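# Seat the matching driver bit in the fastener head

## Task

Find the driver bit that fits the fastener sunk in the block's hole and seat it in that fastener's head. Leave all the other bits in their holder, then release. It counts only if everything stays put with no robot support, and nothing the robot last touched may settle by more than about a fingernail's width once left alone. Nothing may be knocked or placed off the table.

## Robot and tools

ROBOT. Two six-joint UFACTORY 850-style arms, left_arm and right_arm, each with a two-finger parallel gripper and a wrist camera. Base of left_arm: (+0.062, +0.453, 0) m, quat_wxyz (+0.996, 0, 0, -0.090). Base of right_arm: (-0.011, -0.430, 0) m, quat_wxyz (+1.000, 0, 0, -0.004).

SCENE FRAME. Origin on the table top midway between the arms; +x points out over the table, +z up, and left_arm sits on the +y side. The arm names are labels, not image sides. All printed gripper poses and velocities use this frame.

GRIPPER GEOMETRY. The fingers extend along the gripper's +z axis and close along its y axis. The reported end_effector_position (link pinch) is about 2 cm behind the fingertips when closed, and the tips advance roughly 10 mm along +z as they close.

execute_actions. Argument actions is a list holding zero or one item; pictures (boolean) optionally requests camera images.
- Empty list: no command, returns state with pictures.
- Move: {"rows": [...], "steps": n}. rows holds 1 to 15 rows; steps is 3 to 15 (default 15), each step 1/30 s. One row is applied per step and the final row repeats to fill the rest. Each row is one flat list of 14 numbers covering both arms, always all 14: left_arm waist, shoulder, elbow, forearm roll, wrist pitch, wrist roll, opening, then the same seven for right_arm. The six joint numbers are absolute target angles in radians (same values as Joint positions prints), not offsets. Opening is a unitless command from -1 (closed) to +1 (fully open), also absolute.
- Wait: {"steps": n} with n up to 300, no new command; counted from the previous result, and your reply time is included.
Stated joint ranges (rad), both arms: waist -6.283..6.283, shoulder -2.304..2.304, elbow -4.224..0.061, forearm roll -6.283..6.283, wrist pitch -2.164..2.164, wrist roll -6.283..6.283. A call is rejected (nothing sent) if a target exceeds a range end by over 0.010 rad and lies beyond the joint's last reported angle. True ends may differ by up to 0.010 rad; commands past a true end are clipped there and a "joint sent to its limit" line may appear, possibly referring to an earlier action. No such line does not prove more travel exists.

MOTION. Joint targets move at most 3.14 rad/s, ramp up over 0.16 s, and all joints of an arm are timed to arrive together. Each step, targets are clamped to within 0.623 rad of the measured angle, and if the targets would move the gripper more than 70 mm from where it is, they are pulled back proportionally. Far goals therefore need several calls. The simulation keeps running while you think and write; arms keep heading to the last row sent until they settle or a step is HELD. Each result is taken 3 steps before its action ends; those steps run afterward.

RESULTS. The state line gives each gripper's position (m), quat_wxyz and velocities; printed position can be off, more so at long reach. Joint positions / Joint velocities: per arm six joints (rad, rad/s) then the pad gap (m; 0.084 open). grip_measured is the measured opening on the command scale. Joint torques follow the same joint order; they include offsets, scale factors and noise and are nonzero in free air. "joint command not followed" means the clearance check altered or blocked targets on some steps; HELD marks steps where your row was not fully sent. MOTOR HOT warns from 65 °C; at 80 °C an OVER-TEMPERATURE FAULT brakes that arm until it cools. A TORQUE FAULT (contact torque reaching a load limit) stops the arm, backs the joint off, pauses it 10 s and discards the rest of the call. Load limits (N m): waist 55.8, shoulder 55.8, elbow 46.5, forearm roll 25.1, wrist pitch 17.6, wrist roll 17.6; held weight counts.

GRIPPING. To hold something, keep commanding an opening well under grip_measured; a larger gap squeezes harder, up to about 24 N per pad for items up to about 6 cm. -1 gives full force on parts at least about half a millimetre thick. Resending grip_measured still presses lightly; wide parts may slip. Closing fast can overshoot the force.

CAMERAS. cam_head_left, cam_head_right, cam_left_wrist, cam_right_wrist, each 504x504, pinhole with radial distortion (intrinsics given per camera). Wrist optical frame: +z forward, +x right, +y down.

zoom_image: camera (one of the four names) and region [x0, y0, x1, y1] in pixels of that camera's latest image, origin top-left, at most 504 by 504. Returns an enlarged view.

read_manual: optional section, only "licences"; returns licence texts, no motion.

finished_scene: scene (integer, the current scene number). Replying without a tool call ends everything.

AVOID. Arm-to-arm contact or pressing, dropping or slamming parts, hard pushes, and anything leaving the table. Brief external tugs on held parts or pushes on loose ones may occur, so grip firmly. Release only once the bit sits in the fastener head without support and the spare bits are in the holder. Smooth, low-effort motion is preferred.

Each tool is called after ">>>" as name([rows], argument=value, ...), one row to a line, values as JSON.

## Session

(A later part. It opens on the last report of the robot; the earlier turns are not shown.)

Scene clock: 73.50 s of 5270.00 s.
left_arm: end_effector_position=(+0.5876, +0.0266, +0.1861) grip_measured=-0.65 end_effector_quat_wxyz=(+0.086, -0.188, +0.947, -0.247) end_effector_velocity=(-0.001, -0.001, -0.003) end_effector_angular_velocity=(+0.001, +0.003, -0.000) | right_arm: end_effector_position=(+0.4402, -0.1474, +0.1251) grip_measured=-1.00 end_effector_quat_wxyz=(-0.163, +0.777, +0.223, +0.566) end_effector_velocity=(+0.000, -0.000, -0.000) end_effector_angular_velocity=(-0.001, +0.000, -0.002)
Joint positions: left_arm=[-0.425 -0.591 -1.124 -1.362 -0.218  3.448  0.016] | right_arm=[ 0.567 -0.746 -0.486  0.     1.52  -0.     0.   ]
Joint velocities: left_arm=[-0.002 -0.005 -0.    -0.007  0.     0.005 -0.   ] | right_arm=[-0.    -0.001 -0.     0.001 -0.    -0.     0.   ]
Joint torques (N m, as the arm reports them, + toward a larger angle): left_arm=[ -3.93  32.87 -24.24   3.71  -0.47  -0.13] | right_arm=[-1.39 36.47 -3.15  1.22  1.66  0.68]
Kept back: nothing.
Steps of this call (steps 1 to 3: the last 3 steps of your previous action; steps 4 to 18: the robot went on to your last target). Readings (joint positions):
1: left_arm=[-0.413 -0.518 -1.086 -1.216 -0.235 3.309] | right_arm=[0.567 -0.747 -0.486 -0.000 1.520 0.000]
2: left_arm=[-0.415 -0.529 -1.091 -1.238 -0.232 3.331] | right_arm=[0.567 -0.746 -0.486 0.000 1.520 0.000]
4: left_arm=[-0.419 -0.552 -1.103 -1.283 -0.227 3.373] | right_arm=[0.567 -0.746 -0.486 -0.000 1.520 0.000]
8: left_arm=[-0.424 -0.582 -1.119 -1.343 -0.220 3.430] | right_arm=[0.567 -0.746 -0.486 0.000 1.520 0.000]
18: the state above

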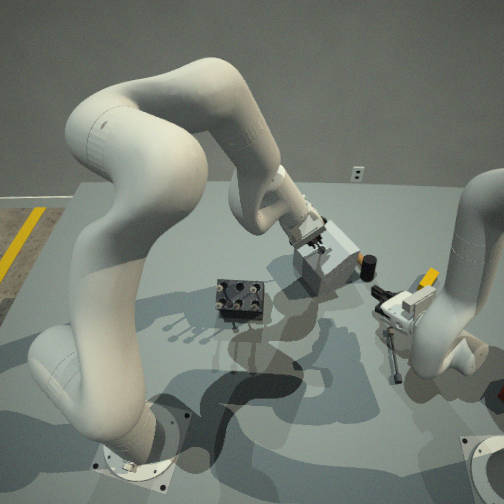

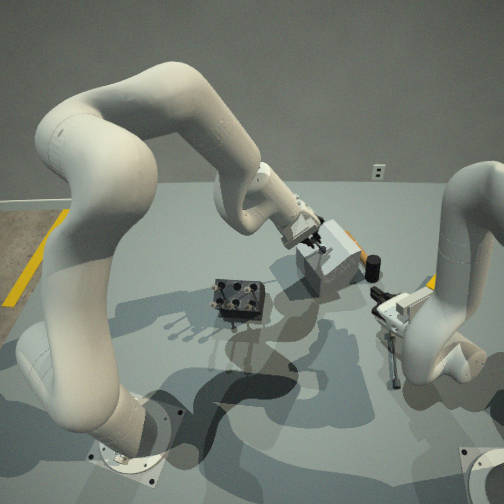

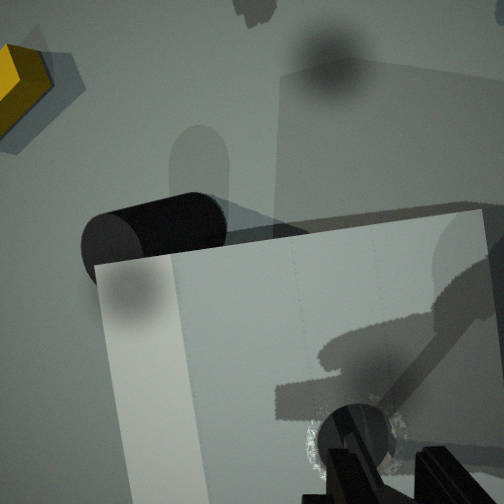

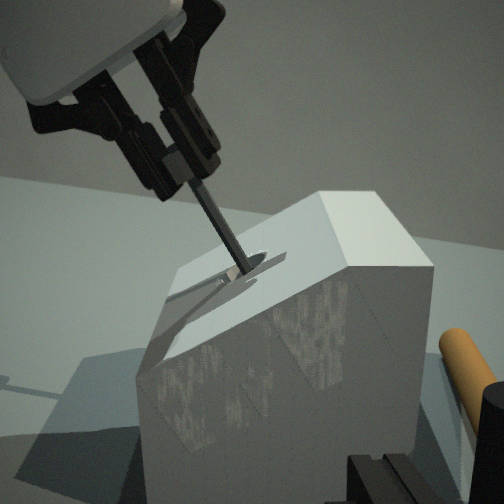

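>>> execute_actions(actions=[])

>>> execute_actions([
  {"rows":[[-0.4271,-0.6035,-1.1313,-1.3861,-0.2161,3.4711,-0.9,0.567,-0.7465,-0.486,0,1.52,0,-1]],"steps":10},
])

>>> execute_actions([
  {"rows":[[-0.4290,-0.6152,-1.1381,-1.4094,-0.2144,3.4932,-0.9,0.567,-0.7465,-0.486,0,1.52,0,-1]],"steps":10},
])

Scene clock: 73.90 s of 5270.00 s.
left_arm: end_effector_position=(+0.5876, +0.0266, +0.1858) grip_measured=-0.65 end_effector_quat_wxyz=(+0.086, -0.188, +0.947, -0.246) end_effector_velocity=(-0.001, +0.000, -0.001) end_effector_angular_velocity=(+0.001, +0.001, -0.001) | right_arm: end_effector_position=(+0.4402, -0.1474, +0.1251) grip_measured=-1.00 end_effector_quat_wxyz=(-0.163, +0.777, +0.223, +0.566) end_effector_velocity=(+0.001, -0.000, +0.001) end_effector_angular_velocity=(+0.001, -0.002, -0.002)
Joint positions: left_arm=[-0.425 -0.592 -1.125 -1.363 -0.218  3.449  0.016] | right_arm=[ 0.567 -0.746 -0.486 -0.     1.52  -0.     0.   ]
Joint velocities: left_arm=[-0.001 -0.     0.001 -0.     0.001  0.    -0.   ] | right_arm=[-0.     0.001 -0.001  0.001 -0.    -0.     0.   ]
Joint torques (N m, as the arm reports them, + toward a larger angle): left_arm=[ -3.56  28.63 -24.18   2.91  -0.44  -0.18] | right_arm=[-0.28 36.1  -3.09  0.94  1.66  0.75]
Kept back: nothing.
Steps of this call (steps 1 to 12: the robot went on to your last target). Readings (joint positions):
1: left_arm=[-0.425 -0.591 -1.124 -1.362 -0.218 3.449] | right_arm=[0.567 -0.747 -0.486 0.000 1.520 0.000]
2: left_arm=[-0.425 -0.591 -1.125 -1.362 -0.218 3.449] | right_arm=[0.567 -0.746 -0.486 -0.000 1.520 -0.000]
4: left_arm=[-0.425 -0.592 -1.125 -1.363 -0.218 3.449] | right_arm=[0.567 -0.746 -0.486 -0.000 1.520 0.000]
8: left_arm=[-0.425 -0.592 -1.125 -1.363 -0.218 3.449] | right_arm=[0.567 -0.746 -0.486 -0.000 1.520 -0.000]
12: the state above
All arms were judged still, so your last target was given up. Only a new action makes them travel on or press farther. Fingers that are still opening or closing keep moving.

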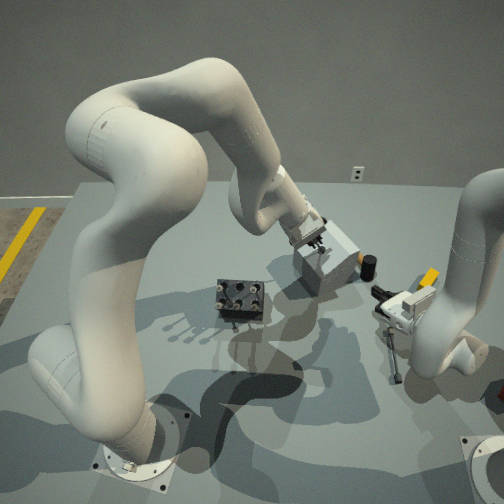

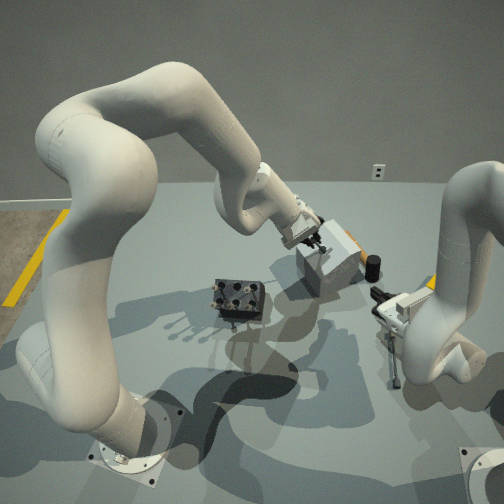

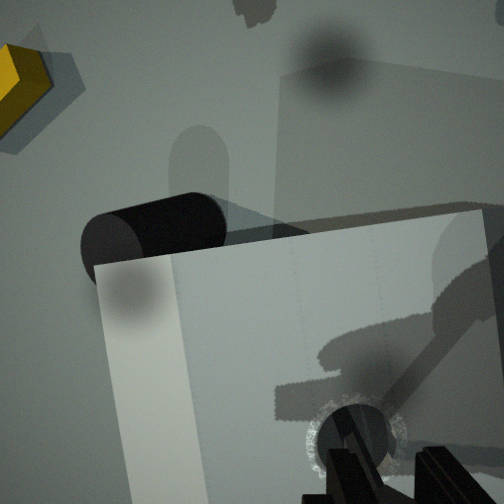

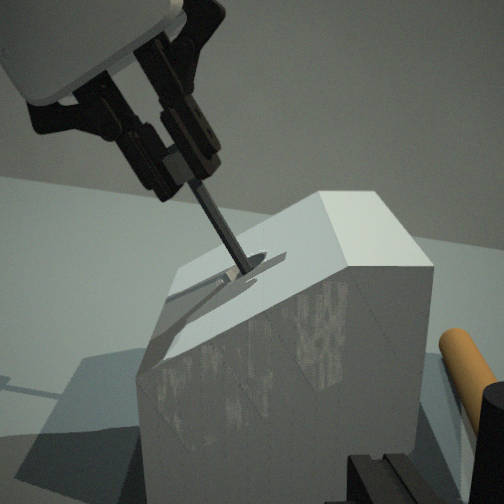

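Scene clock: 74.13 s of 5270.00 s.
left_arm: end_effector_position=(+0.5885, +0.0248, +0.1819) grip_measured=-0.65 end_effector_quat_wxyz=(+0.086, -0.188, +0.947, -0.246) end_effector_velocity=(+0.003, -0.005, -0.005) end_effector_angular_velocity=(-0.003, -0.004, -0.003) | right_arm: end_effector_position=(+0.4402, -0.1474, +0.1251) grip_measured=-1.00 end_effector_quat_wxyz=(-0.163, +0.777, +0.223, +0.566) end_effector_velocity=(-0.000, -0.001, -0.001) end_effector_angular_velocity=(-0.002, +0.002, -0.001)
Joint positions: left_arm=[-0.427 -0.602 -1.13  -1.382 -0.216  3.467  0.016] | right_arm=[ 0.567 -0.746 -0.486 -0.     1.52  -0.     0.   ]
Joint velocities: left_arm=[-0.004 -0.019 -0.015 -0.041  0.002  0.041 -0.   ] | right_arm=[-0.    -0.002  0.001  0.001 -0.    -0.     0.   ]
Joint torques (N m, as the arm reports them, + toward a larger angle): left_arm=[ -2.76  30.13 -25.7    4.06  -0.68   0.11] | right_arm=[-0.68 34.97 -2.6   0.98  1.68  0.71]
Steps of this call (steps 1 to 7: the first 7 steps of this action). Readings (joint positions):
1: left_arm=[-0.425 -0.592 -1.125 -1.363 -0.218 3.449] | right_arm=[0.567 -0.746 -0.486 -0.000 1.520 -0.000]
2: left_arm=[-0.425 -0.593 -1.125 -1.365 -0.218 3.451] | right_arm=[0.567 -0.747 -0.486 0.000 1.520 -0.000]
4: left_arm=[-0.426 -0.598 -1.128 -1.375 -0.217 3.460] | right_arm=[0.567 -0.747 -0.486 -0.000 1.520 -0.000]
7: the state above

Scene clock: 74.47 s of 5270.00 s.
left_arm: end_effector_position=(+0.5898, +0.0226, +0.1777) grip_measured=-0.65 end_effector_quat_wxyz=(+0.086, -0.188, +0.947, -0.246) end_effector_velocity=(+0.004, -0.004, -0.006) end_effector_angular_velocity=(-0.001, -0.003, +0.002) | right_arm: end_effector_position=(+0.4402, -0.1474, +0.1251) grip_measured=-1.00 end_effector_quat_wxyz=(-0.163, +0.777, +0.223, +0.566) end_effector_velocity=(-0.000, -0.000, -0.000) end_effector_angular_velocity=(-0.001, +0.000, -0.001)
Joint positions: left_arm=[-0.429 -0.613 -1.137 -1.405 -0.215  3.489  0.016] | right_arm=[ 0.567 -0.746 -0.486 -0.     1.52  -0.     0.   ]
Joint velocities: left_arm=[-0.002 -0.02  -0.014 -0.043  0.004  0.041 -0.   ] | right_arm=[ 0.     0.     0.     0.001 -0.001 -0.     0.   ]
Joint torques (N m, as the arm reports them, + toward a larger angle): left_arm=[ -3.79  33.86 -25.26   2.89  -0.45  -0.29] | right_arm=[-0.49 36.27 -3.05  0.79  1.65  0.64]
Steps of this call (steps 1 to 3: the last 3 steps of your previous action; steps 4 to 10: the first 7 steps of this action). Readings (joint positions):
4: left_arm=[-0.427 -0.603 -1.131 -1.385 -0.216 3.470] | right_arm=[0.567 -0.746 -0.486 0.000 1.520 0.000]
5: left_arm=[-0.427 -0.604 -1.132 -1.388 -0.216 3.473] | right_arm=[0.567 -0.746 -0.486 0.000 1.520 0.000]
7: left_arm=[-0.428 -0.609 -1.135 -1.398 -0.215 3.482] | right_arm=[0.567 -0.747 -0.486 0.000 1.520 0.000]
10: the state above

>>> execute_actions([
  {"rows":[[-0.4301,-0.6223,-1.1422,-1.4234,-0.2134,3.5065,-0.9,0.567,-0.7465,-0.486,0,1.52,0,-1]],"steps":12},
])

>>> execute_actions([
  {"rows":[[-0.4312,-0.6294,-1.1464,-1.4374,-0.2125,3.5199,-0.9,0.567,-0.7465,-0.486,0,1.52,0,-1]],"steps":12},
])

Scene clock: 74.87 s of 5270.00 s.
left_arm: end_effector_position=(+0.5908, +0.0210, +0.1747) grip_measured=-0.65 end_effector_quat_wxyz=(+0.086, -0.188, +0.947, -0.246) end_effector_velocity=(+0.001, -0.002, -0.001) end_effector_angular_velocity=(-0.001, -0.001, +0.000) | right_arm: end_effector_position=(+0.4402, -0.1474, +0.1251) grip_measured=-1.00 end_effector_quat_wxyz=(-0.163, +0.777, +0.223, +0.566) end_effector_velocity=(-0.000, -0.001, -0.001) end_effector_angular_velocity=(-0.001, +0.002, -0.002)
Joint positions: left_arm=[-0.43  -0.622 -1.142 -1.422 -0.213  3.505  0.016] | right_arm=[ 0.567 -0.746 -0.486 -0.     1.52   0.     0.   ]
Joint velocities: left_arm=[-0.001 -0.005 -0.004 -0.012  0.001  0.011 -0.   ] | right_arm=[-0.    -0.001 -0.     0.001 -0.     0.     0.   ]
Joint torques (N m, as the arm reports them, + toward a larger angle): left_arm=[ -5.12  33.77 -23.88   3.95  -0.58   0.09] | right_arm=[-0.98 35.99 -2.76  0.99  1.77  0.73]
Steps of this call (steps 1 to 3: the last 3 steps of your previous action; steps 4 to 12: the first 9 steps of this action). Readings (joint positions):
4: left_arm=[-0.429 -0.615 -1.138 -1.408 -0.214 3.492] | right_arm=[0.567 -0.746 -0.486 0.000 1.520 0.000]
5: left_arm=[-0.429 -0.615 -1.138 -1.410 -0.214 3.494] | right_arm=[0.567 -0.746 -0.486 0.000 1.520 0.000]
7: left_arm=[-0.430 -0.619 -1.140 -1.416 -0.214 3.500] | right_arm=[0.567 -0.746 -0.486 0.000 1.520 -0.000]
11: left_arm=[-0.430 -0.622 -1.142 -1.422 -0.214 3.505] | right_arm=[0.567 -0.746 -0.486 0.000 1.520 0.000]
12: the state above

Scene clock: 75.27 s of 5270.00 s.
left_arm: end_effector_position=(+0.5916, +0.0196, +0.1721) grip_measured=-0.65 end_effector_quat_wxyz=(+0.086, -0.188, +0.947, -0.247) end_effector_velocity=(+0.002, -0.001, -0.001) end_effector_angular_velocity=(-0.001, -0.001, +0.002) | right_arm: end_effector_position=(+0.4402, -0.1474, +0.1251) grip_measured=-1.00 end_effector_quat_wxyz=(-0.163, +0.777, +0.223, +0.566) end_effector_velocity=(+0.000, +0.000, -0.000) end_effector_angular_velocity=(-0.000, -0.000, -0.000)
Joint positions: left_arm=[-0.431 -0.629 -1.146 -1.436 -0.213  3.519  0.016] | right_arm=[ 0.567 -0.746 -0.486 -0.     1.52   0.     0.   ]
Joint velocities: left_arm=[ 0.    -0.004 -0.004 -0.012  0.001  0.011 -0.   ] | right_arm=[ 0.001 -0.001 -0.     0.001  0.    -0.     0.   ]
Joint torques (N m, as the arm reports them, + toward a larger angle): left_arm=[ -3.53  33.48 -22.97   3.61  -0.4   -0.02] | right_arm=[-0.36 36.09 -3.1   1.09  1.67  0.73]
Steps of this call (steps 1 to 3: the last 3 steps of your previous action; steps 4 to 12: the first 9 steps of this action). Readings (joint positions):
4: left_arm=[-0.430 -0.622 -1.142 -1.423 -0.213 3.506] | right_arm=[0.567 -0.746 -0.486 0.000 1.520 -0.000]
5: left_arm=[-0.430 -0.623 -1.143 -1.425 -0.213 3.508] | right_arm=[0.567 -0.746 -0.486 -0.000 1.520 -0.000]
7: left_arm=[-0.431 -0.626 -1.144 -1.431 -0.213 3.513] | right_arm=[0.567 -0.747 -0.486 0.000 1.520 -0.000]
11: left_arm=[-0.431 -0.629 -1.146 -1.436 -0.213 3.518] | right_arm=[0.567 -0.747 -0.486 -0.000 1.520 -0.000]
12: the state above

>>> execute_actions([
  {"rows":[[-0.4322,-0.6364,-1.1507,-1.4515,-0.2118,3.5332,-0.9,0.567,-0.7465,-0.486,0,1.52,0,-1]],"steps":12},
])

Scene clock: 75.67 s of 5270.00 s.
left_arm: end_effector_position=(+0.5926, +0.0183, +0.1699) grip_measured=-0.65 end_effector_quat_wxyz=(+0.086, -0.188, +0.947, -0.247) end_effector_velocity=(+0.002, -0.001, +0.001) end_effector_angular_velocity=(-0.002, -0.005, +0.001) | right_arm: end_effector_position=(+0.4402, -0.1474, +0.1251) grip_measured=-1.00 end_effector_quat_wxyz=(-0.163, +0.777, +0.223, +0.566) end_effector_velocity=(+0.000, -0.001, -0.000) end_effector_angular_velocity=(-0.001, +0.000, -0.003)
Joint positions: left_arm=[-0.432 -0.635 -1.15  -1.45  -0.212  3.532  0.016] | right_arm=[ 0.567 -0.747 -0.486  0.     1.52   0.     0.   ]
Joint velocities: left_arm=[ 0.    -0.002 -0.004 -0.011  0.001  0.012  0.   ] | right_arm=[-0.    -0.001 -0.     0.002 -0.    -0.     0.   ]
Joint torques (N m, as the arm reports them, + toward a larger angle): left_arm=[ -4.99  30.92 -23.76   3.03  -0.5   -0.28] | right_arm=[-0.98 36.81 -3.    0.91  1.56  0.72]
Steps of this call (steps 1 to 3: the last 3 steps of your previous action; steps 4 to 12: the first 9 steps of this action). Readings (joint positions):
4: left_arm=[-0.431 -0.629 -1.146 -1.437 -0.213 3.520] | right_arm=[0.567 -0.746 -0.486 -0.000 1.520 0.000]
5: left_arm=[-0.431 -0.630 -1.147 -1.439 -0.212 3.521] | right_arm=[0.567 -0.747 -0.486 0.000 1.520 -0.000]
7: left_arm=[-0.432 -0.633 -1.149 -1.445 -0.212 3.527] | right_arm=[0.567 -0.746 -0.486 -0.000 1.520 0.000]
11: left_arm=[-0.432 -0.635 -1.150 -1.450 -0.212 3.532] | right_arm=[0.567 -0.747 -0.486 0.000 1.520 0.000]
12: the state above

>>> execute_actions([
  {"rows":[[-0.4330,-0.6411,-1.1536,-1.4608,-0.2112,3.5422,-0.9,0.567,-0.7465,-0.486,0,1.52,0,-1]],"steps":12},
], pictures=true)

Scene clock: 76.07 s of 5270.00 s.
left_arm: end_effector_position=(+0.5939, +0.0171, +0.1694) grip_measured=-0.64 end_effector_quat_wxyz=(+0.087, -0.188, +0.946, -0.248) end_effector_velocity=(-0.005, +0.003, -0.013) end_effector_angular_velocity=(+0.012, +0.016, -0.002) | right_arm: end_effector_position=(+0.4402, -0.1474, +0.1251) grip_measured=-1.00 end_effector_quat_wxyz=(-0.163, +0.777, +0.223, +0.566) end_effector_velocity=(+0.000, -0.000, +0.000) end_effector_angular_velocity=(-0.000, -0.001, -0.001)
Joint positions: left_arm=[-0.433 -0.639 -1.154 -1.46  -0.211  3.541  0.016] | right_arm=[ 0.567 -0.746 -0.486  0.     1.52  -0.     0.   ]
Joint velocities: left_arm=[-0.001 -0.016  0.006 -0.008  0.001  0.008 -0.001] | right_arm=[ 0.     0.001  0.001  0.001  0.    -0.     0.   ]
Joint torques (N m, as the arm reports them, + toward a larger angle): left_arm=[-12.87  14.64 -15.94   3.38  -0.89  -0.22] | right_arm=[-1.18 35.69 -3.02  1.12  1.74  0.7 ]
Steps of this call (steps 1 to 3: the last 3 steps of your previous action; steps 4 to 12: the first 9 steps of this action). Readings (joint positions):
4: left_arm=[-0.432 -0.636 -1.151 -1.451 -0.212 3.533] | right_arm=[0.567 -0.747 -0.486 0.000 1.520 -0.000]
5: left_arm=[-0.432 -0.636 -1.151 -1.452 -0.212 3.534] | right_arm=[0.567 -0.746 -0.486 -0.000 1.520 -0.000]
7: left_arm=[-0.432 -0.637 -1.153 -1.456 -0.211 3.538] | right_arm=[0.567 -0.747 -0.486 -0.000 1.520 0.000]
11: left_arm=[-0.432 -0.639 -1.155 -1.460 -0.211 3.541] | right_arm=[0.567 -0.747 -0.486 0.000 1.520 -0.000]
12: the state above

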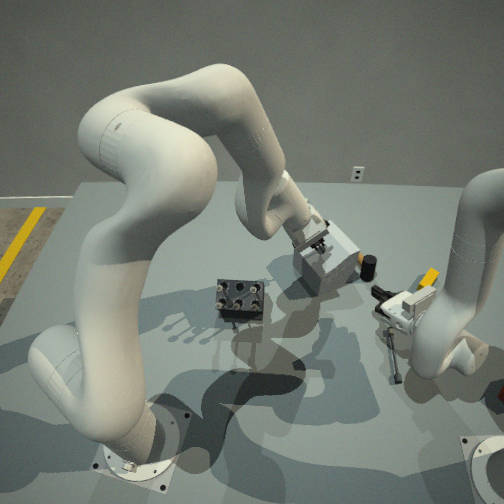

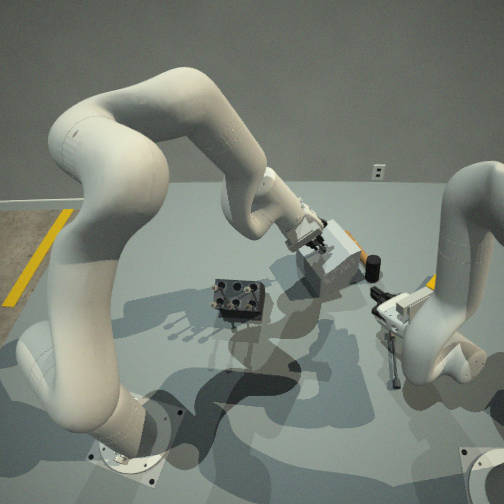

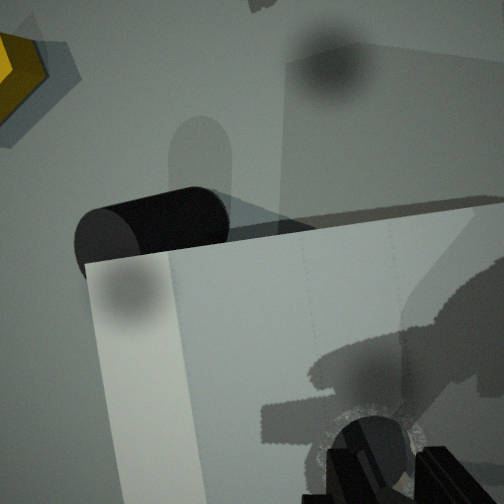

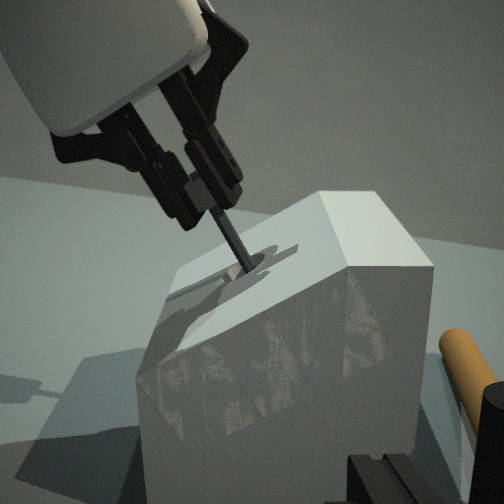

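>>> execute_actions([
  {"rows":[[-0.4326,-0.6388,-1.1522,-1.4562,-0.2115,3.5377,-0.9,0.567,-0.7465,-0.486,0,1.52,0,-1]],"steps":8},
])

>>> execute_actions([
  {"rows":[[-0.4326,-0.6388,-1.1522,-1.4562,-0.2115,3.64,-0.9,0.567,-0.7465,-0.486,0,1.52,0,-1]],"steps":14},
])

>>> execute_actions([
  {"rows":[[-0.4326,-0.6388,-1.1522,-1.4562,-0.2115,3.44,-0.9,0.567,-0.7465,-0.486,0,1.52,0,-1]],"steps":15},
])

Scene clock: 76.33 s of 5270.00 s.
left_arm: end_effector_position=(+0.5927, +0.0176, +0.1680) grip_measured=-0.65 end_effector_quat_wxyz=(+0.086, -0.188, +0.947, -0.247) end_effector_velocity=(-0.002, +0.003, -0.002) end_effector_angular_velocity=(+0.004, +0.006, +0.001) | right_arm: end_effector_position=(+0.4402, -0.1474, +0.1251) grip_measured=-1.00 end_effector_quat_wxyz=(-0.163, +0.777, +0.223, +0.566) end_effector_velocity=(+0.001, +0.000, +0.001) end_effector_angular_velocity=(+0.001, -0.001, -0.001)
Joint positions: left_arm=[-0.433 -0.64  -1.152 -1.458 -0.211  3.539  0.016] | right_arm=[ 0.567 -0.747 -0.486  0.     1.52   0.     0.   ]
Joint velocities: left_arm=[ 0.002  0.002  0.007  0.015 -0.001 -0.015 -0.   ] | right_arm=[-0.     0.002 -0.     0.    -0.     0.     0.   ]
Joint torques (N m, as the arm reports them, + toward a larger angle): left_arm=[ -9.06  20.73 -18.64   3.12  -0.64  -0.21] | right_arm=[-1.23 36.79 -3.12  0.85  1.73  0.75]
Steps of this call (steps 1 to 3: the last 3 steps of your previous action; steps 4 to 8: the first 5 steps of this action). Readings (joint positions):
4: left_arm=[-0.433 -0.640 -1.154 -1.461 -0.211 3.542] | right_arm=[0.567 -0.747 -0.486 0.000 1.520 -0.000]
5: left_arm=[-0.433 -0.640 -1.154 -1.460 -0.211 3.541] | right_arm=[0.567 -0.747 -0.486 -0.000 1.520 0.000]
7: left_arm=[-0.433 -0.640 -1.153 -1.458 -0.211 3.540] | right_arm=[0.567 -0.746 -0.486 -0.000 1.520 0.000]
8: the state above

Scene clock: 76.80 s of 5270.00 s.
left_arm: end_effector_position=(+0.5925, +0.0178, +0.1680) grip_measured=-0.65 end_effector_quat_wxyz=(+0.098, -0.142, +0.955, -0.242) end_effector_velocity=(-0.000, -0.001, +0.001) end_effector_angular_velocity=(+0.014, -0.026, -0.054) | right_arm: end_effector_position=(+0.4402, -0.1474, +0.1251) grip_measured=-1.00 end_effector_quat_wxyz=(-0.163, +0.777, +0.223, +0.566) end_effector_velocity=(+0.000, -0.001, -0.001) end_effector_angular_velocity=(-0.001, +0.001, -0.002)
Joint positions: left_arm=[-0.433 -0.639 -1.152 -1.456 -0.212  3.634  0.016] | right_arm=[ 0.567 -0.747 -0.486  0.     1.52   0.     0.   ]
Joint velocities: left_arm=[-0.001  0.001 -0.     0.    -0.001  0.06  -0.   ] | right_arm=[ 0.    -0.001  0.     0.002 -0.     0.     0.   ]
Joint torques (N m, as the arm reports them, + toward a larger angle): left_arm=[ -6.56  24.   -21.02   3.39  -0.59  -0.48] | right_arm=[-1.04 35.15 -2.82  0.78  1.71  0.7 ]
Steps of this call (steps 1 to 3: the last 3 steps of your previous action; steps 4 to 14: the first 11 steps of this action). Readings (joint positions):
4: left_arm=[-0.433 -0.640 -1.152 -1.457 -0.212 3.538] | right_arm=[0.567 -0.747 -0.486 0.000 1.520 -0.000]
5: left_arm=[-0.433 -0.640 -1.152 -1.456 -0.212 3.541] | right_arm=[0.567 -0.746 -0.486 -0.000 1.520 -0.000]
7: left_arm=[-0.433 -0.640 -1.152 -1.456 -0.212 3.573] | right_arm=[0.567 -0.747 -0.486 -0.000 1.520 -0.000]
11: left_arm=[-0.433 -0.639 -1.152 -1.456 -0.212 3.624] | right_arm=[0.567 -0.747 -0.486 -0.000 1.520 0.000]
14: the state above

Scene clock: 77.30 s of 5270.00 s.
left_arm: end_effector_position=(+0.5926, +0.0177, +0.1683) grip_measured=-0.65 end_effector_quat_wxyz=(+0.075, -0.229, +0.938, -0.250) end_effector_velocity=(+0.000, +0.000, +0.001) end_effector_angular_velocity=(-0.030, +0.050, +0.101) | right_arm: end_effector_position=(+0.4402, -0.1474, +0.1251) grip_measured=-1.00 end_effector_quat_wxyz=(-0.163, +0.777, +0.223, +0.566) end_effector_velocity=(-0.001, -0.000, -0.002) end_effector_angular_velocity=(-0.002, +0.003, +0.000)
Joint positions: left_arm=[-0.433 -0.639 -1.152 -1.456 -0.212  3.451  0.016] | right_arm=[ 0.567 -0.746 -0.486 -0.     1.52   0.     0.   ]
Joint velocities: left_arm=[ 0.001  0.001  0.     0.    -0.    -0.116 -0.   ] | right_arm=[ 0.    -0.003  0.    -0.     0.    -0.     0.   ]
Joint torques (N m, as the arm reports them, + toward a larger angle): left_arm=[ -6.07  31.99 -21.97   3.03  -0.45  -0.05] | right_arm=[-0.44 34.99 -3.41  0.75  1.71  0.81]
Steps of this call (steps 1 to 3: the last 3 steps of your previous action; steps 4 to 15: the first 12 steps of this action). Readings (joint positions):
4: left_arm=[-0.433 -0.639 -1.152 -1.456 -0.212 3.639] | right_arm=[0.567 -0.746 -0.486 -0.000 1.520 0.000]
5: left_arm=[-0.433 -0.639 -1.152 -1.456 -0.212 3.636] | right_arm=[0.567 -0.746 -0.486 0.000 1.520 0.000]
7: left_arm=[-0.433 -0.639 -1.152 -1.456 -0.212 3.602] | right_arm=[0.567 -0.746 -0.486 -0.000 1.520 -0.000]
11: left_arm=[-0.433 -0.639 -1.152 -1.456 -0.212 3.486] | right_arm=[0.567 -0.746 -0.486 -0.000 1.520 0.000]
15: the state above

>>> execute_actions([
  {"rows":[[-0.4322,-0.6364,-1.1507,-1.4515,-0.2118,3.5332,-0.9,0.567,-0.7465,-0.486,0,1.52,0,-1]],"steps":12},
], pictures=true)

>>> zoom_image(camera="cam_left_wrist", region=[300,390,450,504])

>>> zoom_image(camera="cam_right_wrist", region=[170,170,310,310])

Scene clock: 77.70 s of 5270.00 s.
left_arm: end_effector_position=(+0.5924, +0.0182, +0.1692) grip_measured=-0.65 end_effector_quat_wxyz=(+0.085, -0.193, +0.946, -0.247) end_effector_velocity=(-0.000, -0.000, +0.003) end_effector_angular_velocity=(+0.026, -0.050, -0.100) | right_arm: end_effector_position=(+0.4402, -0.1474, +0.1251) grip_measured=-1.00 end_effector_quat_wxyz=(-0.163, +0.777, +0.223, +0.566) end_effector_velocity=(-0.000, -0.000, -0.001) end_effector_angular_velocity=(-0.001, +0.001, +0.000)
Joint positions: left_arm=[-0.432 -0.637 -1.151 -1.452 -0.212  3.523  0.016] | right_arm=[ 0.567 -0.746 -0.486 -0.     1.52   0.     0.   ]
Joint velocities: left_arm=[-0.     0.005  0.001  0.005 -0.002  0.109  0.   ] | right_arm=[ 0.    -0.001  0.001  0.    -0.    -0.     0.   ]
Joint torques (N m, as the arm reports them, + toward a larger angle): left_arm=[ -2.72  31.47 -23.96   2.66  -0.28  -0.22] | right_arm=[-1.31 36.13 -2.89  0.99  1.73  0.71]
Steps of this call (steps 1 to 3: the last 3 steps of your previous action; steps 4 to 12: the first 9 steps of this action). Readings (joint positions):
4: left_arm=[-0.433 -0.639 -1.152 -1.456 -0.212 3.443] | right_arm=[0.567 -0.746 -0.486 -0.000 1.520 -0.000]
5: left_arm=[-0.433 -0.639 -1.152 -1.456 -0.212 3.445] | right_arm=[0.567 -0.746 -0.486 -0.000 1.520 -0.000]
7: left_arm=[-0.433 -0.638 -1.151 -1.455 -0.212 3.473] | right_arm=[0.567 -0.746 -0.486 0.000 1.520 -0.000]
11: left_arm=[-0.432 -0.637 -1.151 -1.452 -0.212 3.519] | right_arm=[0.567 -0.746 -0.486 -0.000 1.520 -0.000]
12: the state above

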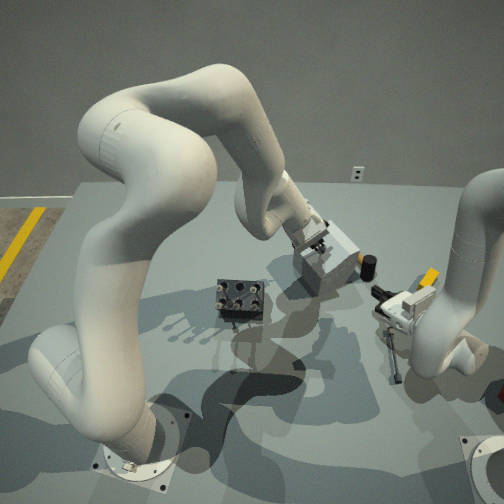

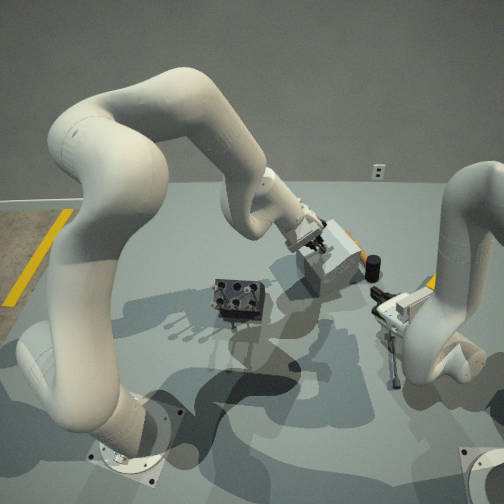

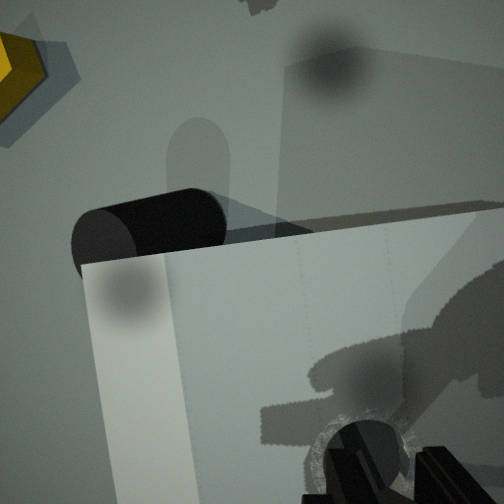

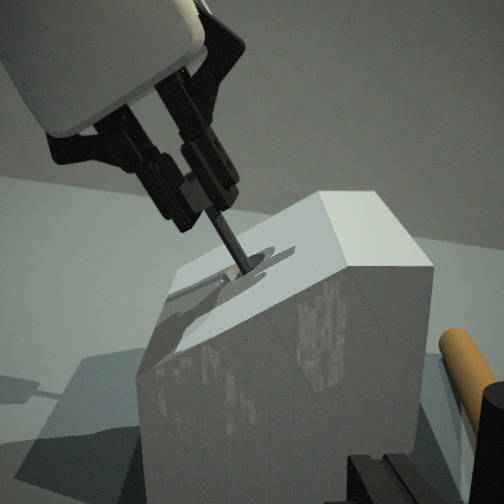

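Region (300, 390, 450, 504) of cam_left_wrist's 504x504 image, scaled by 3.360, with more detail than that image has; it fills the top 383 rows of this view, and the rest is white.

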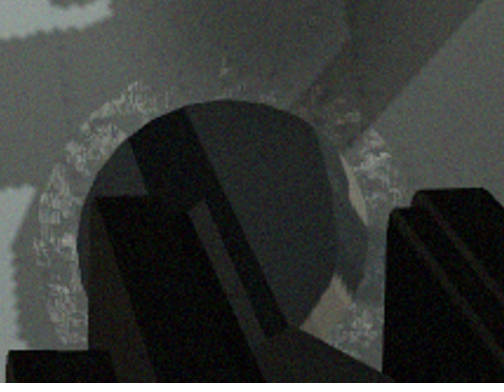

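Region (170, 170, 310, 310) of cam_right_wrist's 504x504 image, scaled by 3.600, with more detail than that image has.

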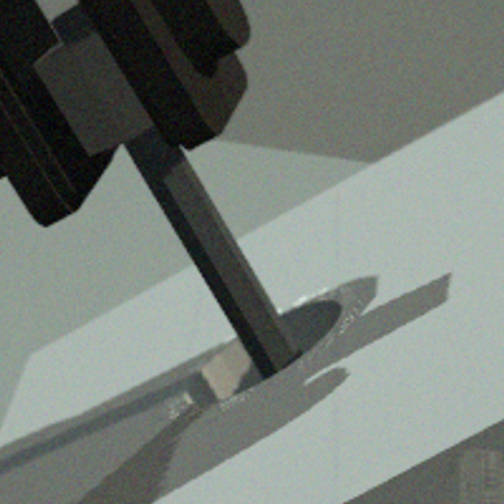

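>>> execute_actions([
  {"rows":[[-0.4326,-0.6388,-1.1522,-1.4562,-0.2115,3.5377,-0.9,0.567,-0.7465,-0.486,0,1.52,0,-1]],"steps":8},
])

>>> execute_actions([
  {"rows":[[-0.4326,-0.6388,-1.1522,-1.4562,-0.2115,3.80,-0.9,0.567,-0.7465,-0.486,0,1.52,0,-1]],"steps":15},
], pictures=true)

>>> zoom_image(camera="cam_right_wrist", region=[170,170,310,310])

Scene clock: 78.37 s of 5270.00 s.
left_arm: end_effector_position=(+0.5927, +0.0179, +0.1688) grip_measured=-0.65 end_effector_quat_wxyz=(+0.086, -0.188, +0.947, -0.247) end_effector_velocity=(-0.001, -0.002, -0.004) end_effector_angular_velocity=(+0.001, +0.002, -0.002) | right_arm: end_effector_position=(+0.4402, -0.1474, +0.1251) grip_measured=-1.00 end_effector_quat_wxyz=(-0.163, +0.777, +0.223, +0.566) end_effector_velocity=(+0.000, -0.000, +0.001) end_effector_angular_velocity=(+0.000, -0.001, -0.002)
Joint positions: left_arm=[-0.432 -0.638 -1.152 -1.455 -0.212  3.536  0.016] | right_arm=[ 0.567 -0.747 -0.486  0.     1.52   0.     0.   ]
Joint velocities: left_arm=[-0.003 -0.009 -0.003 -0.016  0.001  0.016 -0.   ] | right_arm=[-0.     0.001  0.     0.002  0.001  0.     0.   ]
Joint torques (N m, as the arm reports them, + toward a larger angle): left_arm=[ -2.7   28.74 -24.03   1.46  -0.6   -0.26] | right_arm=[-0.01 35.   -2.72  0.85  1.53  0.76]
Steps of this call (steps 1 to 3: the last 3 steps of your previous action; steps 4 to 15: the robot went on to your last target; steps 16 to 20: the first 5 steps of this action). Readings (joint positions):
16: left_arm=[-0.432 -0.636 -1.151 -1.452 -0.212 3.533] | right_arm=[0.567 -0.747 -0.486 0.000 1.520 -0.000]
17: left_arm=[-0.432 -0.637 -1.151 -1.452 -0.212 3.534] | right_arm=[0.567 -0.746 -0.486 -0.000 1.520 0.000]
19: left_arm=[-0.432 -0.638 -1.152 -1.454 -0.212 3.536] | right_arm=[0.567 -0.747 -0.486 0.000 1.520 0.000]
20: the state above

Scene clock: 78.87 s of 5270.00 s.
left_arm: end_effector_position=(+0.5926, +0.0179, +0.1684) grip_measured=-0.64 end_effector_quat_wxyz=(+0.115, -0.071, +0.963, -0.234) end_effector_velocity=(-0.000, -0.001, +0.000) end_effector_angular_velocity=(+0.045, -0.078, -0.155) | right_arm: end_effector_position=(+0.4402, -0.1474, +0.1251) grip_measured=-1.00 end_effector_quat_wxyz=(-0.163, +0.777, +0.223, +0.566) end_effector_velocity=(-0.001, +0.000, -0.001) end_effector_angular_velocity=(-0.000, +0.001, +0.002)
Joint positions: left_arm=[-0.432 -0.639 -1.152 -1.456 -0.212  3.783  0.016] | right_arm=[ 0.567 -0.746 -0.486  0.     1.52   0.     0.   ]
Joint velocities: left_arm=[-0.001 -0.    -0.001  0.    -0.     0.178  0.001] | right_arm=[ 0.001 -0.001  0.    -0.001  0.    -0.     0.   ]
Joint torques (N m, as the arm reports them, + toward a larger angle): left_arm=[ -3.88  34.94 -27.62   3.74  -0.57  -0.21] | right_arm=[-1.1  36.09 -3.28  0.86  1.72  0.77]
Steps of this call (steps 1 to 3: the last 3 steps of your previous action; steps 4 to 15: the first 12 steps of this action). Readings (joint positions):
4: left_arm=[-0.433 -0.639 -1.152 -1.456 -0.212 3.537] | right_arm=[0.567 -0.747 -0.486 -0.000 1.520 0.000]
5: left_arm=[-0.433 -0.639 -1.152 -1.456 -0.212 3.541] | right_arm=[0.567 -0.747 -0.486 -0.000 1.520 -0.000]
7: left_arm=[-0.433 -0.639 -1.152 -1.456 -0.212 3.579] | right_arm=[0.567 -0.747 -0.486 0.000 1.520 -0.000]
11: left_arm=[-0.433 -0.639 -1.152 -1.456 -0.211 3.730] | right_arm=[0.567 -0.747 -0.486 0.000 1.520 0.000]
15: the state above

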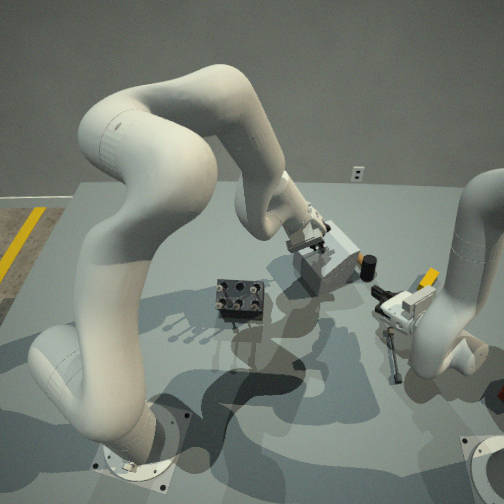

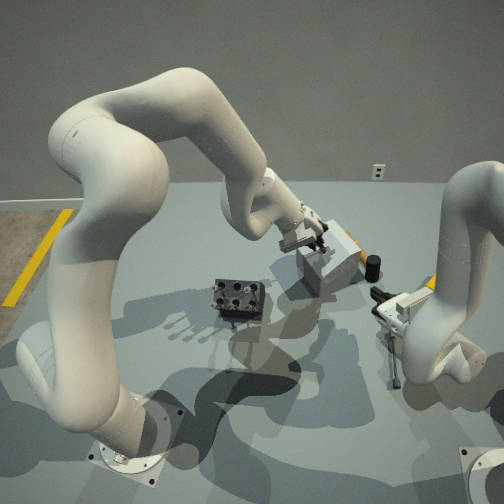

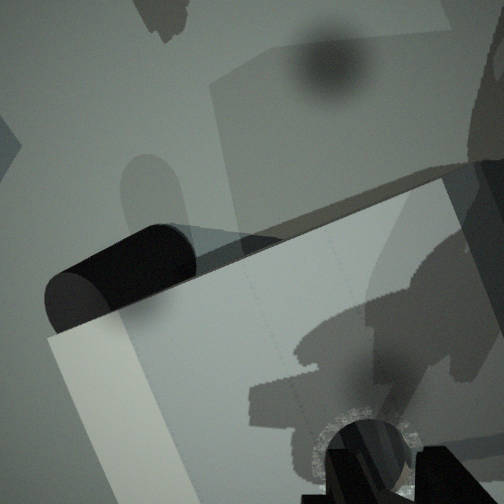

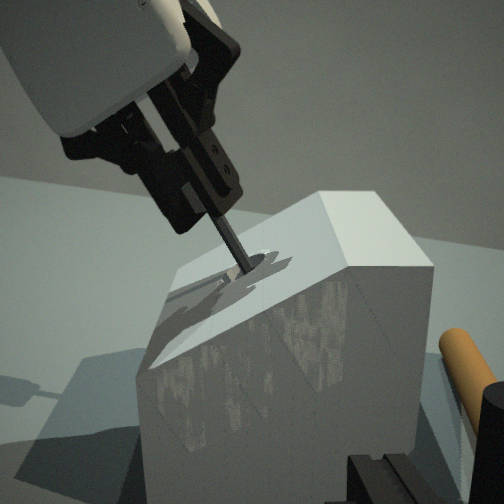

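Region (170, 170, 310, 310) of cam_right_wrist's 504x504 image, scaled by 3.600, with more detail than that image has.

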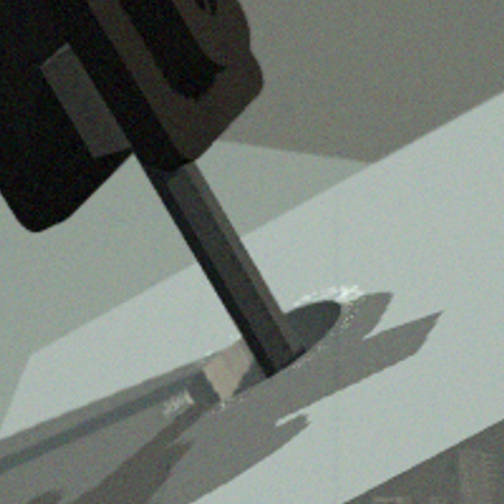

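>>> execute_actions([
  {"steps":6},
])

>>> execute_actions([
  {"rows":[[-0.4326,-0.6388,-1.1522,-1.4562,-0.2115,3.54,-0.9,0.567,-0.7465,-0.486,0,1.52,0,-1]],"steps":12},
])

>>> execute_actions([
  {"rows":[[-0.4326,-0.6388,-1.1522,-1.4562,-0.2115,3.30,-0.9,0.567,-0.7465,-0.486,0,1.52,0,-1]],"steps":15},
])

>>> execute_actions([
  {"steps":8},
], pictures=true)

>>> zoom_image(camera="cam_right_wrist", region=[170,170,310,310])

Scene clock: 79.07 s of 5270.00 s.
left_arm: end_effector_position=(+0.5926, +0.0178, +0.1684) grip_measured=-0.64 end_effector_quat_wxyz=(+0.117, -0.064, +0.963, -0.233) end_effector_velocity=(-0.000, +0.000, -0.000) end_effector_angular_velocity=(+0.006, -0.010, -0.019) | right_arm: end_effector_position=(+0.4402, -0.1474, +0.1251) grip_measured=-1.00 end_effector_quat_wxyz=(-0.163, +0.777, +0.223, +0.566) end_effector_velocity=(-0.000, +0.000, +0.000) end_effector_angular_velocity=(+0.001, +0.000, +0.002)
Joint positions: left_arm=[-0.433 -0.639 -1.152 -1.456 -0.212  3.798  0.016] | right_arm=[ 0.567 -0.746 -0.486  0.     1.52   0.     0.   ]
Joint velocities: left_arm=[-0.     0.     0.     0.     0.001  0.022  0.   ] | right_arm=[-0.     0.001  0.    -0.003 -0.     0.     0.   ]
Joint torques (N m, as the arm reports them, + toward a larger angle): left_arm=[ -3.72  34.16 -27.23   3.7   -0.49   0.38] | right_arm=[-1.47 35.79 -3.17  0.7   1.66  0.75]
Kept back: nothing.
Steps of this call (steps 1 to 3: the last 3 steps of your previous action; steps 4 to 6: the robot went on to your last target). Readings (joint positions):
1: left_arm=[-0.433 -0.639 -1.152 -1.456 -0.212 3.788] | right_arm=[0.567 -0.747 -0.486 -0.000 1.520 -0.000]
2: left_arm=[-0.433 -0.639 -1.152 -1.456 -0.212 3.791] | right_arm=[0.567 -0.746 -0.486 0.000 1.520 -0.000]
4: left_arm=[-0.433 -0.639 -1.152 -1.456 -0.212 3.795] | right_arm=[0.567 -0.747 -0.486 0.000 1.520 0.000]
6: the state above

Scene clock: 79.37 s of 5270.00 s.
left_arm: end_effector_position=(+0.5930, +0.0175, +0.1688) grip_measured=-0.64 end_effector_quat_wxyz=(+0.093, -0.164, +0.951, -0.245) end_effector_velocity=(-0.001, +0.001, -0.001) end_effector_angular_velocity=(-0.133, +0.228, +0.447) | right_arm: end_effector_position=(+0.4402, -0.1474, +0.1251) grip_measured=-1.00 end_effector_quat_wxyz=(-0.163, +0.777, +0.223, +0.566) end_effector_velocity=(+0.000, +0.001, +0.001) end_effector_angular_velocity=(+0.000, -0.001, +0.002)
Joint positions: left_arm=[-0.433 -0.639 -1.153 -1.456 -0.211  3.588  0.016] | right_arm=[ 0.567 -0.747 -0.486 -0.     1.52  -0.     0.   ]
Joint velocities: left_arm=[ 0.001 -0.     0.001 -0.    -0.002 -0.517 -0.   ] | right_arm=[ 0.     0.001 -0.    -0.001 -0.001 -0.     0.   ]
Joint torques (N m, as the arm reports them, + toward a larger angle): left_arm=[ -4.79  33.63 -24.35   3.76  -0.62  -0.17] | right_arm=[-0.63 36.18 -3.44  0.51  1.71  0.74]
Steps of this call (steps 1 to 9: the first 9 steps of this action). Readings (joint positions):
1: left_arm=[-0.433 -0.639 -1.152 -1.456 -0.212 3.798] | right_arm=[0.567 -0.746 -0.486 -0.000 1.520 -0.000]
2: left_arm=[-0.433 -0.639 -1.152 -1.456 -0.212 3.795] | right_arm=[0.567 -0.746 -0.486 -0.000 1.520 -0.000]
4: left_arm=[-0.433 -0.639 -1.152 -1.456 -0.212 3.758] | right_arm=[0.567 -0.746 -0.486 -0.000 1.520 -0.000]
8: left_arm=[-0.433 -0.639 -1.153 -1.456 -0.211 3.609] | right_arm=[0.567 -0.747 -0.486 0.000 1.520 0.000]
9: the state above

Scene clock: 79.87 s of 5270.00 s.
left_arm: end_effector_position=(+0.5927, +0.0177, +0.1686) grip_measured=-0.64 end_effector_quat_wxyz=(+0.058, -0.292, +0.920, -0.255) end_effector_velocity=(+0.000, +0.001, -0.000) end_effector_angular_velocity=(-0.040, +0.069, +0.136) | right_arm: end_effector_position=(+0.4402, -0.1474, +0.1251) grip_measured=-1.00 end_effector_quat_wxyz=(-0.163, +0.777, +0.223, +0.566) end_effector_velocity=(+0.000, -0.000, +0.000) end_effector_angular_velocity=(+0.000, -0.001, -0.001)
Joint positions: left_arm=[-0.433 -0.639 -1.152 -1.456 -0.211  3.315  0.016] | right_arm=[ 0.567 -0.746 -0.486 -0.     1.52  -0.     0.   ]
Joint velocities: left_arm=[ 0.001  0.     0.001 -0.001 -0.    -0.156  0.001] | right_arm=[-0.     0.001  0.     0.001  0.    -0.     0.   ]
Joint torques (N m, as the arm reports them, + toward a larger angle): left_arm=[ -4.29  34.98 -24.1    3.41  -0.55  -0.62] | right_arm=[-1.2  36.55 -3.15  0.76  1.73  0.69]
Steps of this call (steps 1 to 3: the last 3 steps of your previous action; steps 4 to 15: the first 12 steps of this action). Readings (joint positions):
4: left_arm=[-0.433 -0.639 -1.152 -1.456 -0.212 3.552] | right_arm=[0.567 -0.746 -0.486 -0.000 1.520 0.000]
5: left_arm=[-0.433 -0.639 -1.152 -1.456 -0.212 3.545] | right_arm=[0.567 -0.746 -0.486 -0.000 1.520 0.000]
7: left_arm=[-0.433 -0.639 -1.152 -1.456 -0.212 3.503] | right_arm=[0.567 -0.746 -0.486 -0.000 1.520 0.000]
11: left_arm=[-0.433 -0.639 -1.152 -1.456 -0.211 3.361] | right_arm=[0.567 -0.746 -0.486 0.000 1.520 0.000]
15: the state above

Scene clock: 80.13 s of 5270.00 s.
left_arm: end_effector_position=(+0.5928, +0.0177, +0.1686) grip_measured=-0.64 end_effector_quat_wxyz=(+0.056, -0.299, +0.918, -0.255) end_effector_velocity=(-0.001, +0.000, -0.001) end_effector_angular_velocity=(-0.001, +0.006, +0.010) | right_arm: end_effector_position=(+0.4402, -0.1474, +0.1251) grip_measured=-1.00 end_effector_quat_wxyz=(-0.163, +0.777, +0.223, +0.566) end_effector_velocity=(+0.000, -0.000, -0.000) end_effector_angular_velocity=(-0.000, +0.000, -0.001)
Joint positions: left_arm=[-0.433 -0.639 -1.152 -1.456 -0.211  3.301  0.016] | right_arm=[ 0.567 -0.746 -0.486  0.     1.52   0.     0.   ]
Joint velocities: left_arm=[-0.001 -0.     0.001 -0.     0.001 -0.012  0.   ] | right_arm=[-0.    -0.001  0.     0.001  0.001  0.     0.   ]
Joint torques (N m, as the arm reports them, + toward a larger angle): left_arm=[ -5.19  31.2  -25.54   2.84  -0.67  -0.48] | right_arm=[-0.82 36.13 -2.7   1.22  1.62  0.74]
Kept back: nothing.
Steps of this call (steps 1 to 3: the last 3 steps of your previous action; steps 4 to 8: the robot went on to your last target). Readings (joint positions):
1: left_arm=[-0.433 -0.639 -1.152 -1.456 -0.211 3.311] | right_arm=[0.567 -0.747 -0.486 0.000 1.520 -0.000]
2: left_arm=[-0.433 -0.639 -1.152 -1.456 -0.211 3.308] | right_arm=[0.567 -0.746 -0.486 0.000 1.520 0.000]
4: left_arm=[-0.433 -0.639 -1.152 -1.456 -0.211 3.304] | right_arm=[0.567 -0.746 -0.486 -0.000 1.520 0.000]
8: the state above

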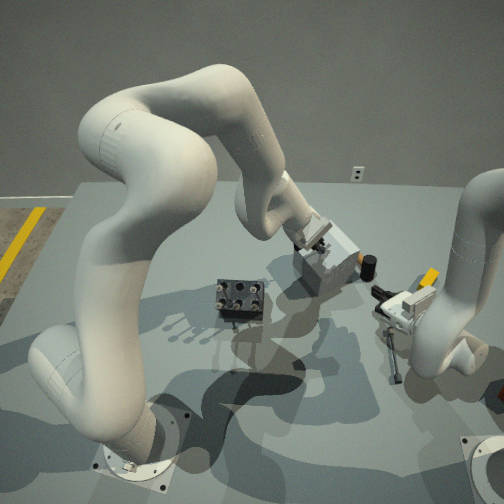

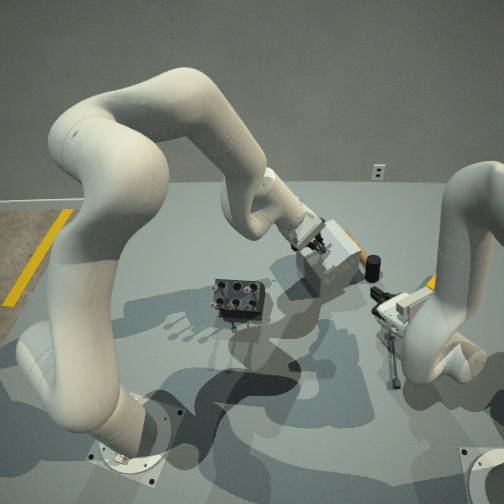

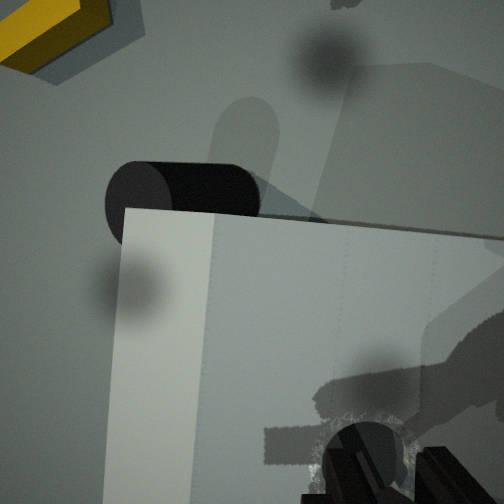

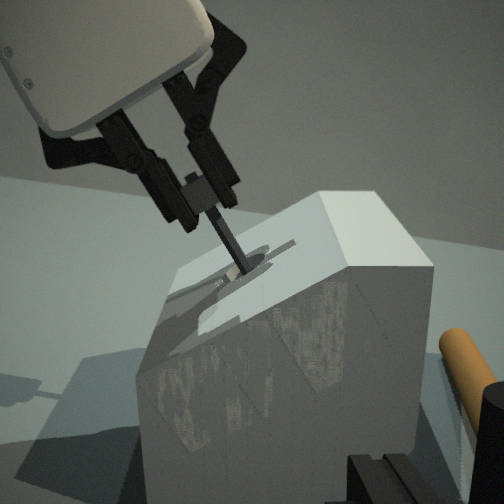

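Region (170, 170, 310, 310) of cam_right_wrist's 504x504 image, scaled by 3.600, with more detail than that image has.

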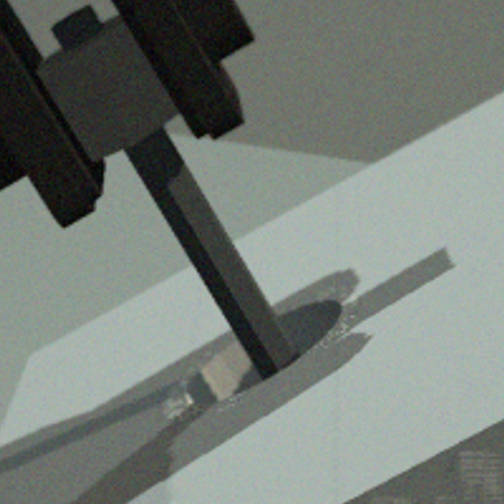

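>>> execute_actions([
  {"rows":[[-0.4326,-0.6388,-1.1522,-1.4562,-0.2115,3.56,-0.9,0.567,-0.7465,-0.486,0,1.52,0,-1]],"steps":15},
])

>>> execute_actions([
  {"rows":[[-0.4330,-0.6411,-1.1536,-1.4608,-0.2112,3.555,-0.9,0.567,-0.7465,-0.486,0,1.52,0,-1]],"steps":12},
])

Scene clock: 80.67 s of 5270.00 s.
left_arm: end_effector_position=(+0.5927, +0.0178, +0.1685) grip_measured=-0.64 end_effector_quat_wxyz=(+0.087, -0.186, +0.947, -0.246) end_effector_velocity=(-0.001, +0.000, -0.001) end_effector_angular_velocity=(+0.046, -0.073, -0.151) | right_arm: end_effector_position=(+0.4402, -0.1474, +0.1251) grip_measured=-1.00 end_effector_quat_wxyz=(-0.163, +0.777, +0.223, +0.566) end_effector_velocity=(-0.000, +0.000, -0.000) end_effector_angular_velocity=(-0.001, +0.001, +0.001)
Joint positions: left_arm=[-0.433 -0.639 -1.152 -1.456 -0.212  3.543  0.016] | right_arm=[ 0.567 -0.746 -0.486 -0.     1.52   0.     0.   ]
Joint velocities: left_arm=[-0.001 -0.001  0.001  0.001 -0.     0.173  0.   ] | right_arm=[ 0.    -0.     0.    -0.001 -0.001 -0.     0.   ]
Joint torques (N m, as the arm reports them, + toward a larger angle): left_arm=[ -4.71  31.78 -25.36   4.38  -0.43  -0.13] | right_arm=[-1.15 35.89 -3.22  1.03  1.7   0.82]
Steps of this call (steps 1 to 4: the robot went on to your last target; steps 5 to 16: the first 12 steps of this action). Readings (joint positions):
5: left_arm=[-0.433 -0.639 -1.152 -1.456 -0.211 3.300] | right_arm=[0.567 -0.746 -0.486 -0.000 1.520 0.000]
6: left_arm=[-0.433 -0.639 -1.152 -1.456 -0.211 3.304] | right_arm=[0.567 -0.747 -0.486 0.000 1.520 0.000]
8: left_arm=[-0.433 -0.639 -1.152 -1.456 -0.211 3.341] | right_arm=[0.567 -0.747 -0.486 0.000 1.520 0.000]
12: left_arm=[-0.433 -0.639 -1.152 -1.456 -0.212 3.491] | right_arm=[0.567 -0.747 -0.486 0.000 1.520 -0.000]
16: the state above

Scene clock: 81.07 s of 5270.00 s.
left_arm: end_effector_position=(+0.5934, +0.0173, +0.1685) grip_measured=-0.64 end_effector_quat_wxyz=(+0.088, -0.182, +0.948, -0.246) end_effector_velocity=(+0.000, -0.000, -0.001) end_effector_angular_velocity=(-0.001, +0.002, +0.003) | right_arm: end_effector_position=(+0.4402, -0.1474, +0.1251) grip_measured=-1.00 end_effector_quat_wxyz=(-0.163, +0.777, +0.223, +0.566) end_effector_velocity=(+0.000, +0.000, +0.001) end_effector_angular_velocity=(+0.001, -0.001, +0.000)
Joint positions: left_arm=[-0.433 -0.64  -1.154 -1.46  -0.211  3.555  0.016] | right_arm=[ 0.567 -0.747 -0.486  0.     1.52   0.     0.   ]
Joint velocities: left_arm=[-0.    -0.002 -0.001 -0.004 -0.     0.     0.   ] | right_arm=[-0.     0.002 -0.    -0.001  0.    -0.     0.   ]
Joint torques (N m, as the arm reports them, + toward a larger angle): left_arm=[ -8.39  25.29 -23.58   3.16  -0.64   0.22] | right_arm=[-0.52 35.24 -3.49  1.04  1.62  0.8 ]
Steps of this call (steps 1 to 3: the last 3 steps of your previous action; steps 4 to 12: the first 9 steps of this action). Readings (joint positions):
4: left_arm=[-0.433 -0.639 -1.152 -1.456 -0.211 3.556] | right_arm=[0.567 -0.746 -0.486 0.000 1.520 -0.000]
5: left_arm=[-0.433 -0.639 -1.152 -1.457 -0.211 3.556] | right_arm=[0.567 -0.746 -0.486 -0.000 1.520 -0.000]
7: left_arm=[-0.433 -0.640 -1.153 -1.459 -0.211 3.556] | right_arm=[0.567 -0.747 -0.486 0.000 1.520 0.000]
11: left_arm=[-0.433 -0.640 -1.154 -1.460 -0.211 3.555] | right_arm=[0.567 -0.747 -0.486 0.000 1.520 0.000]
12: the state above


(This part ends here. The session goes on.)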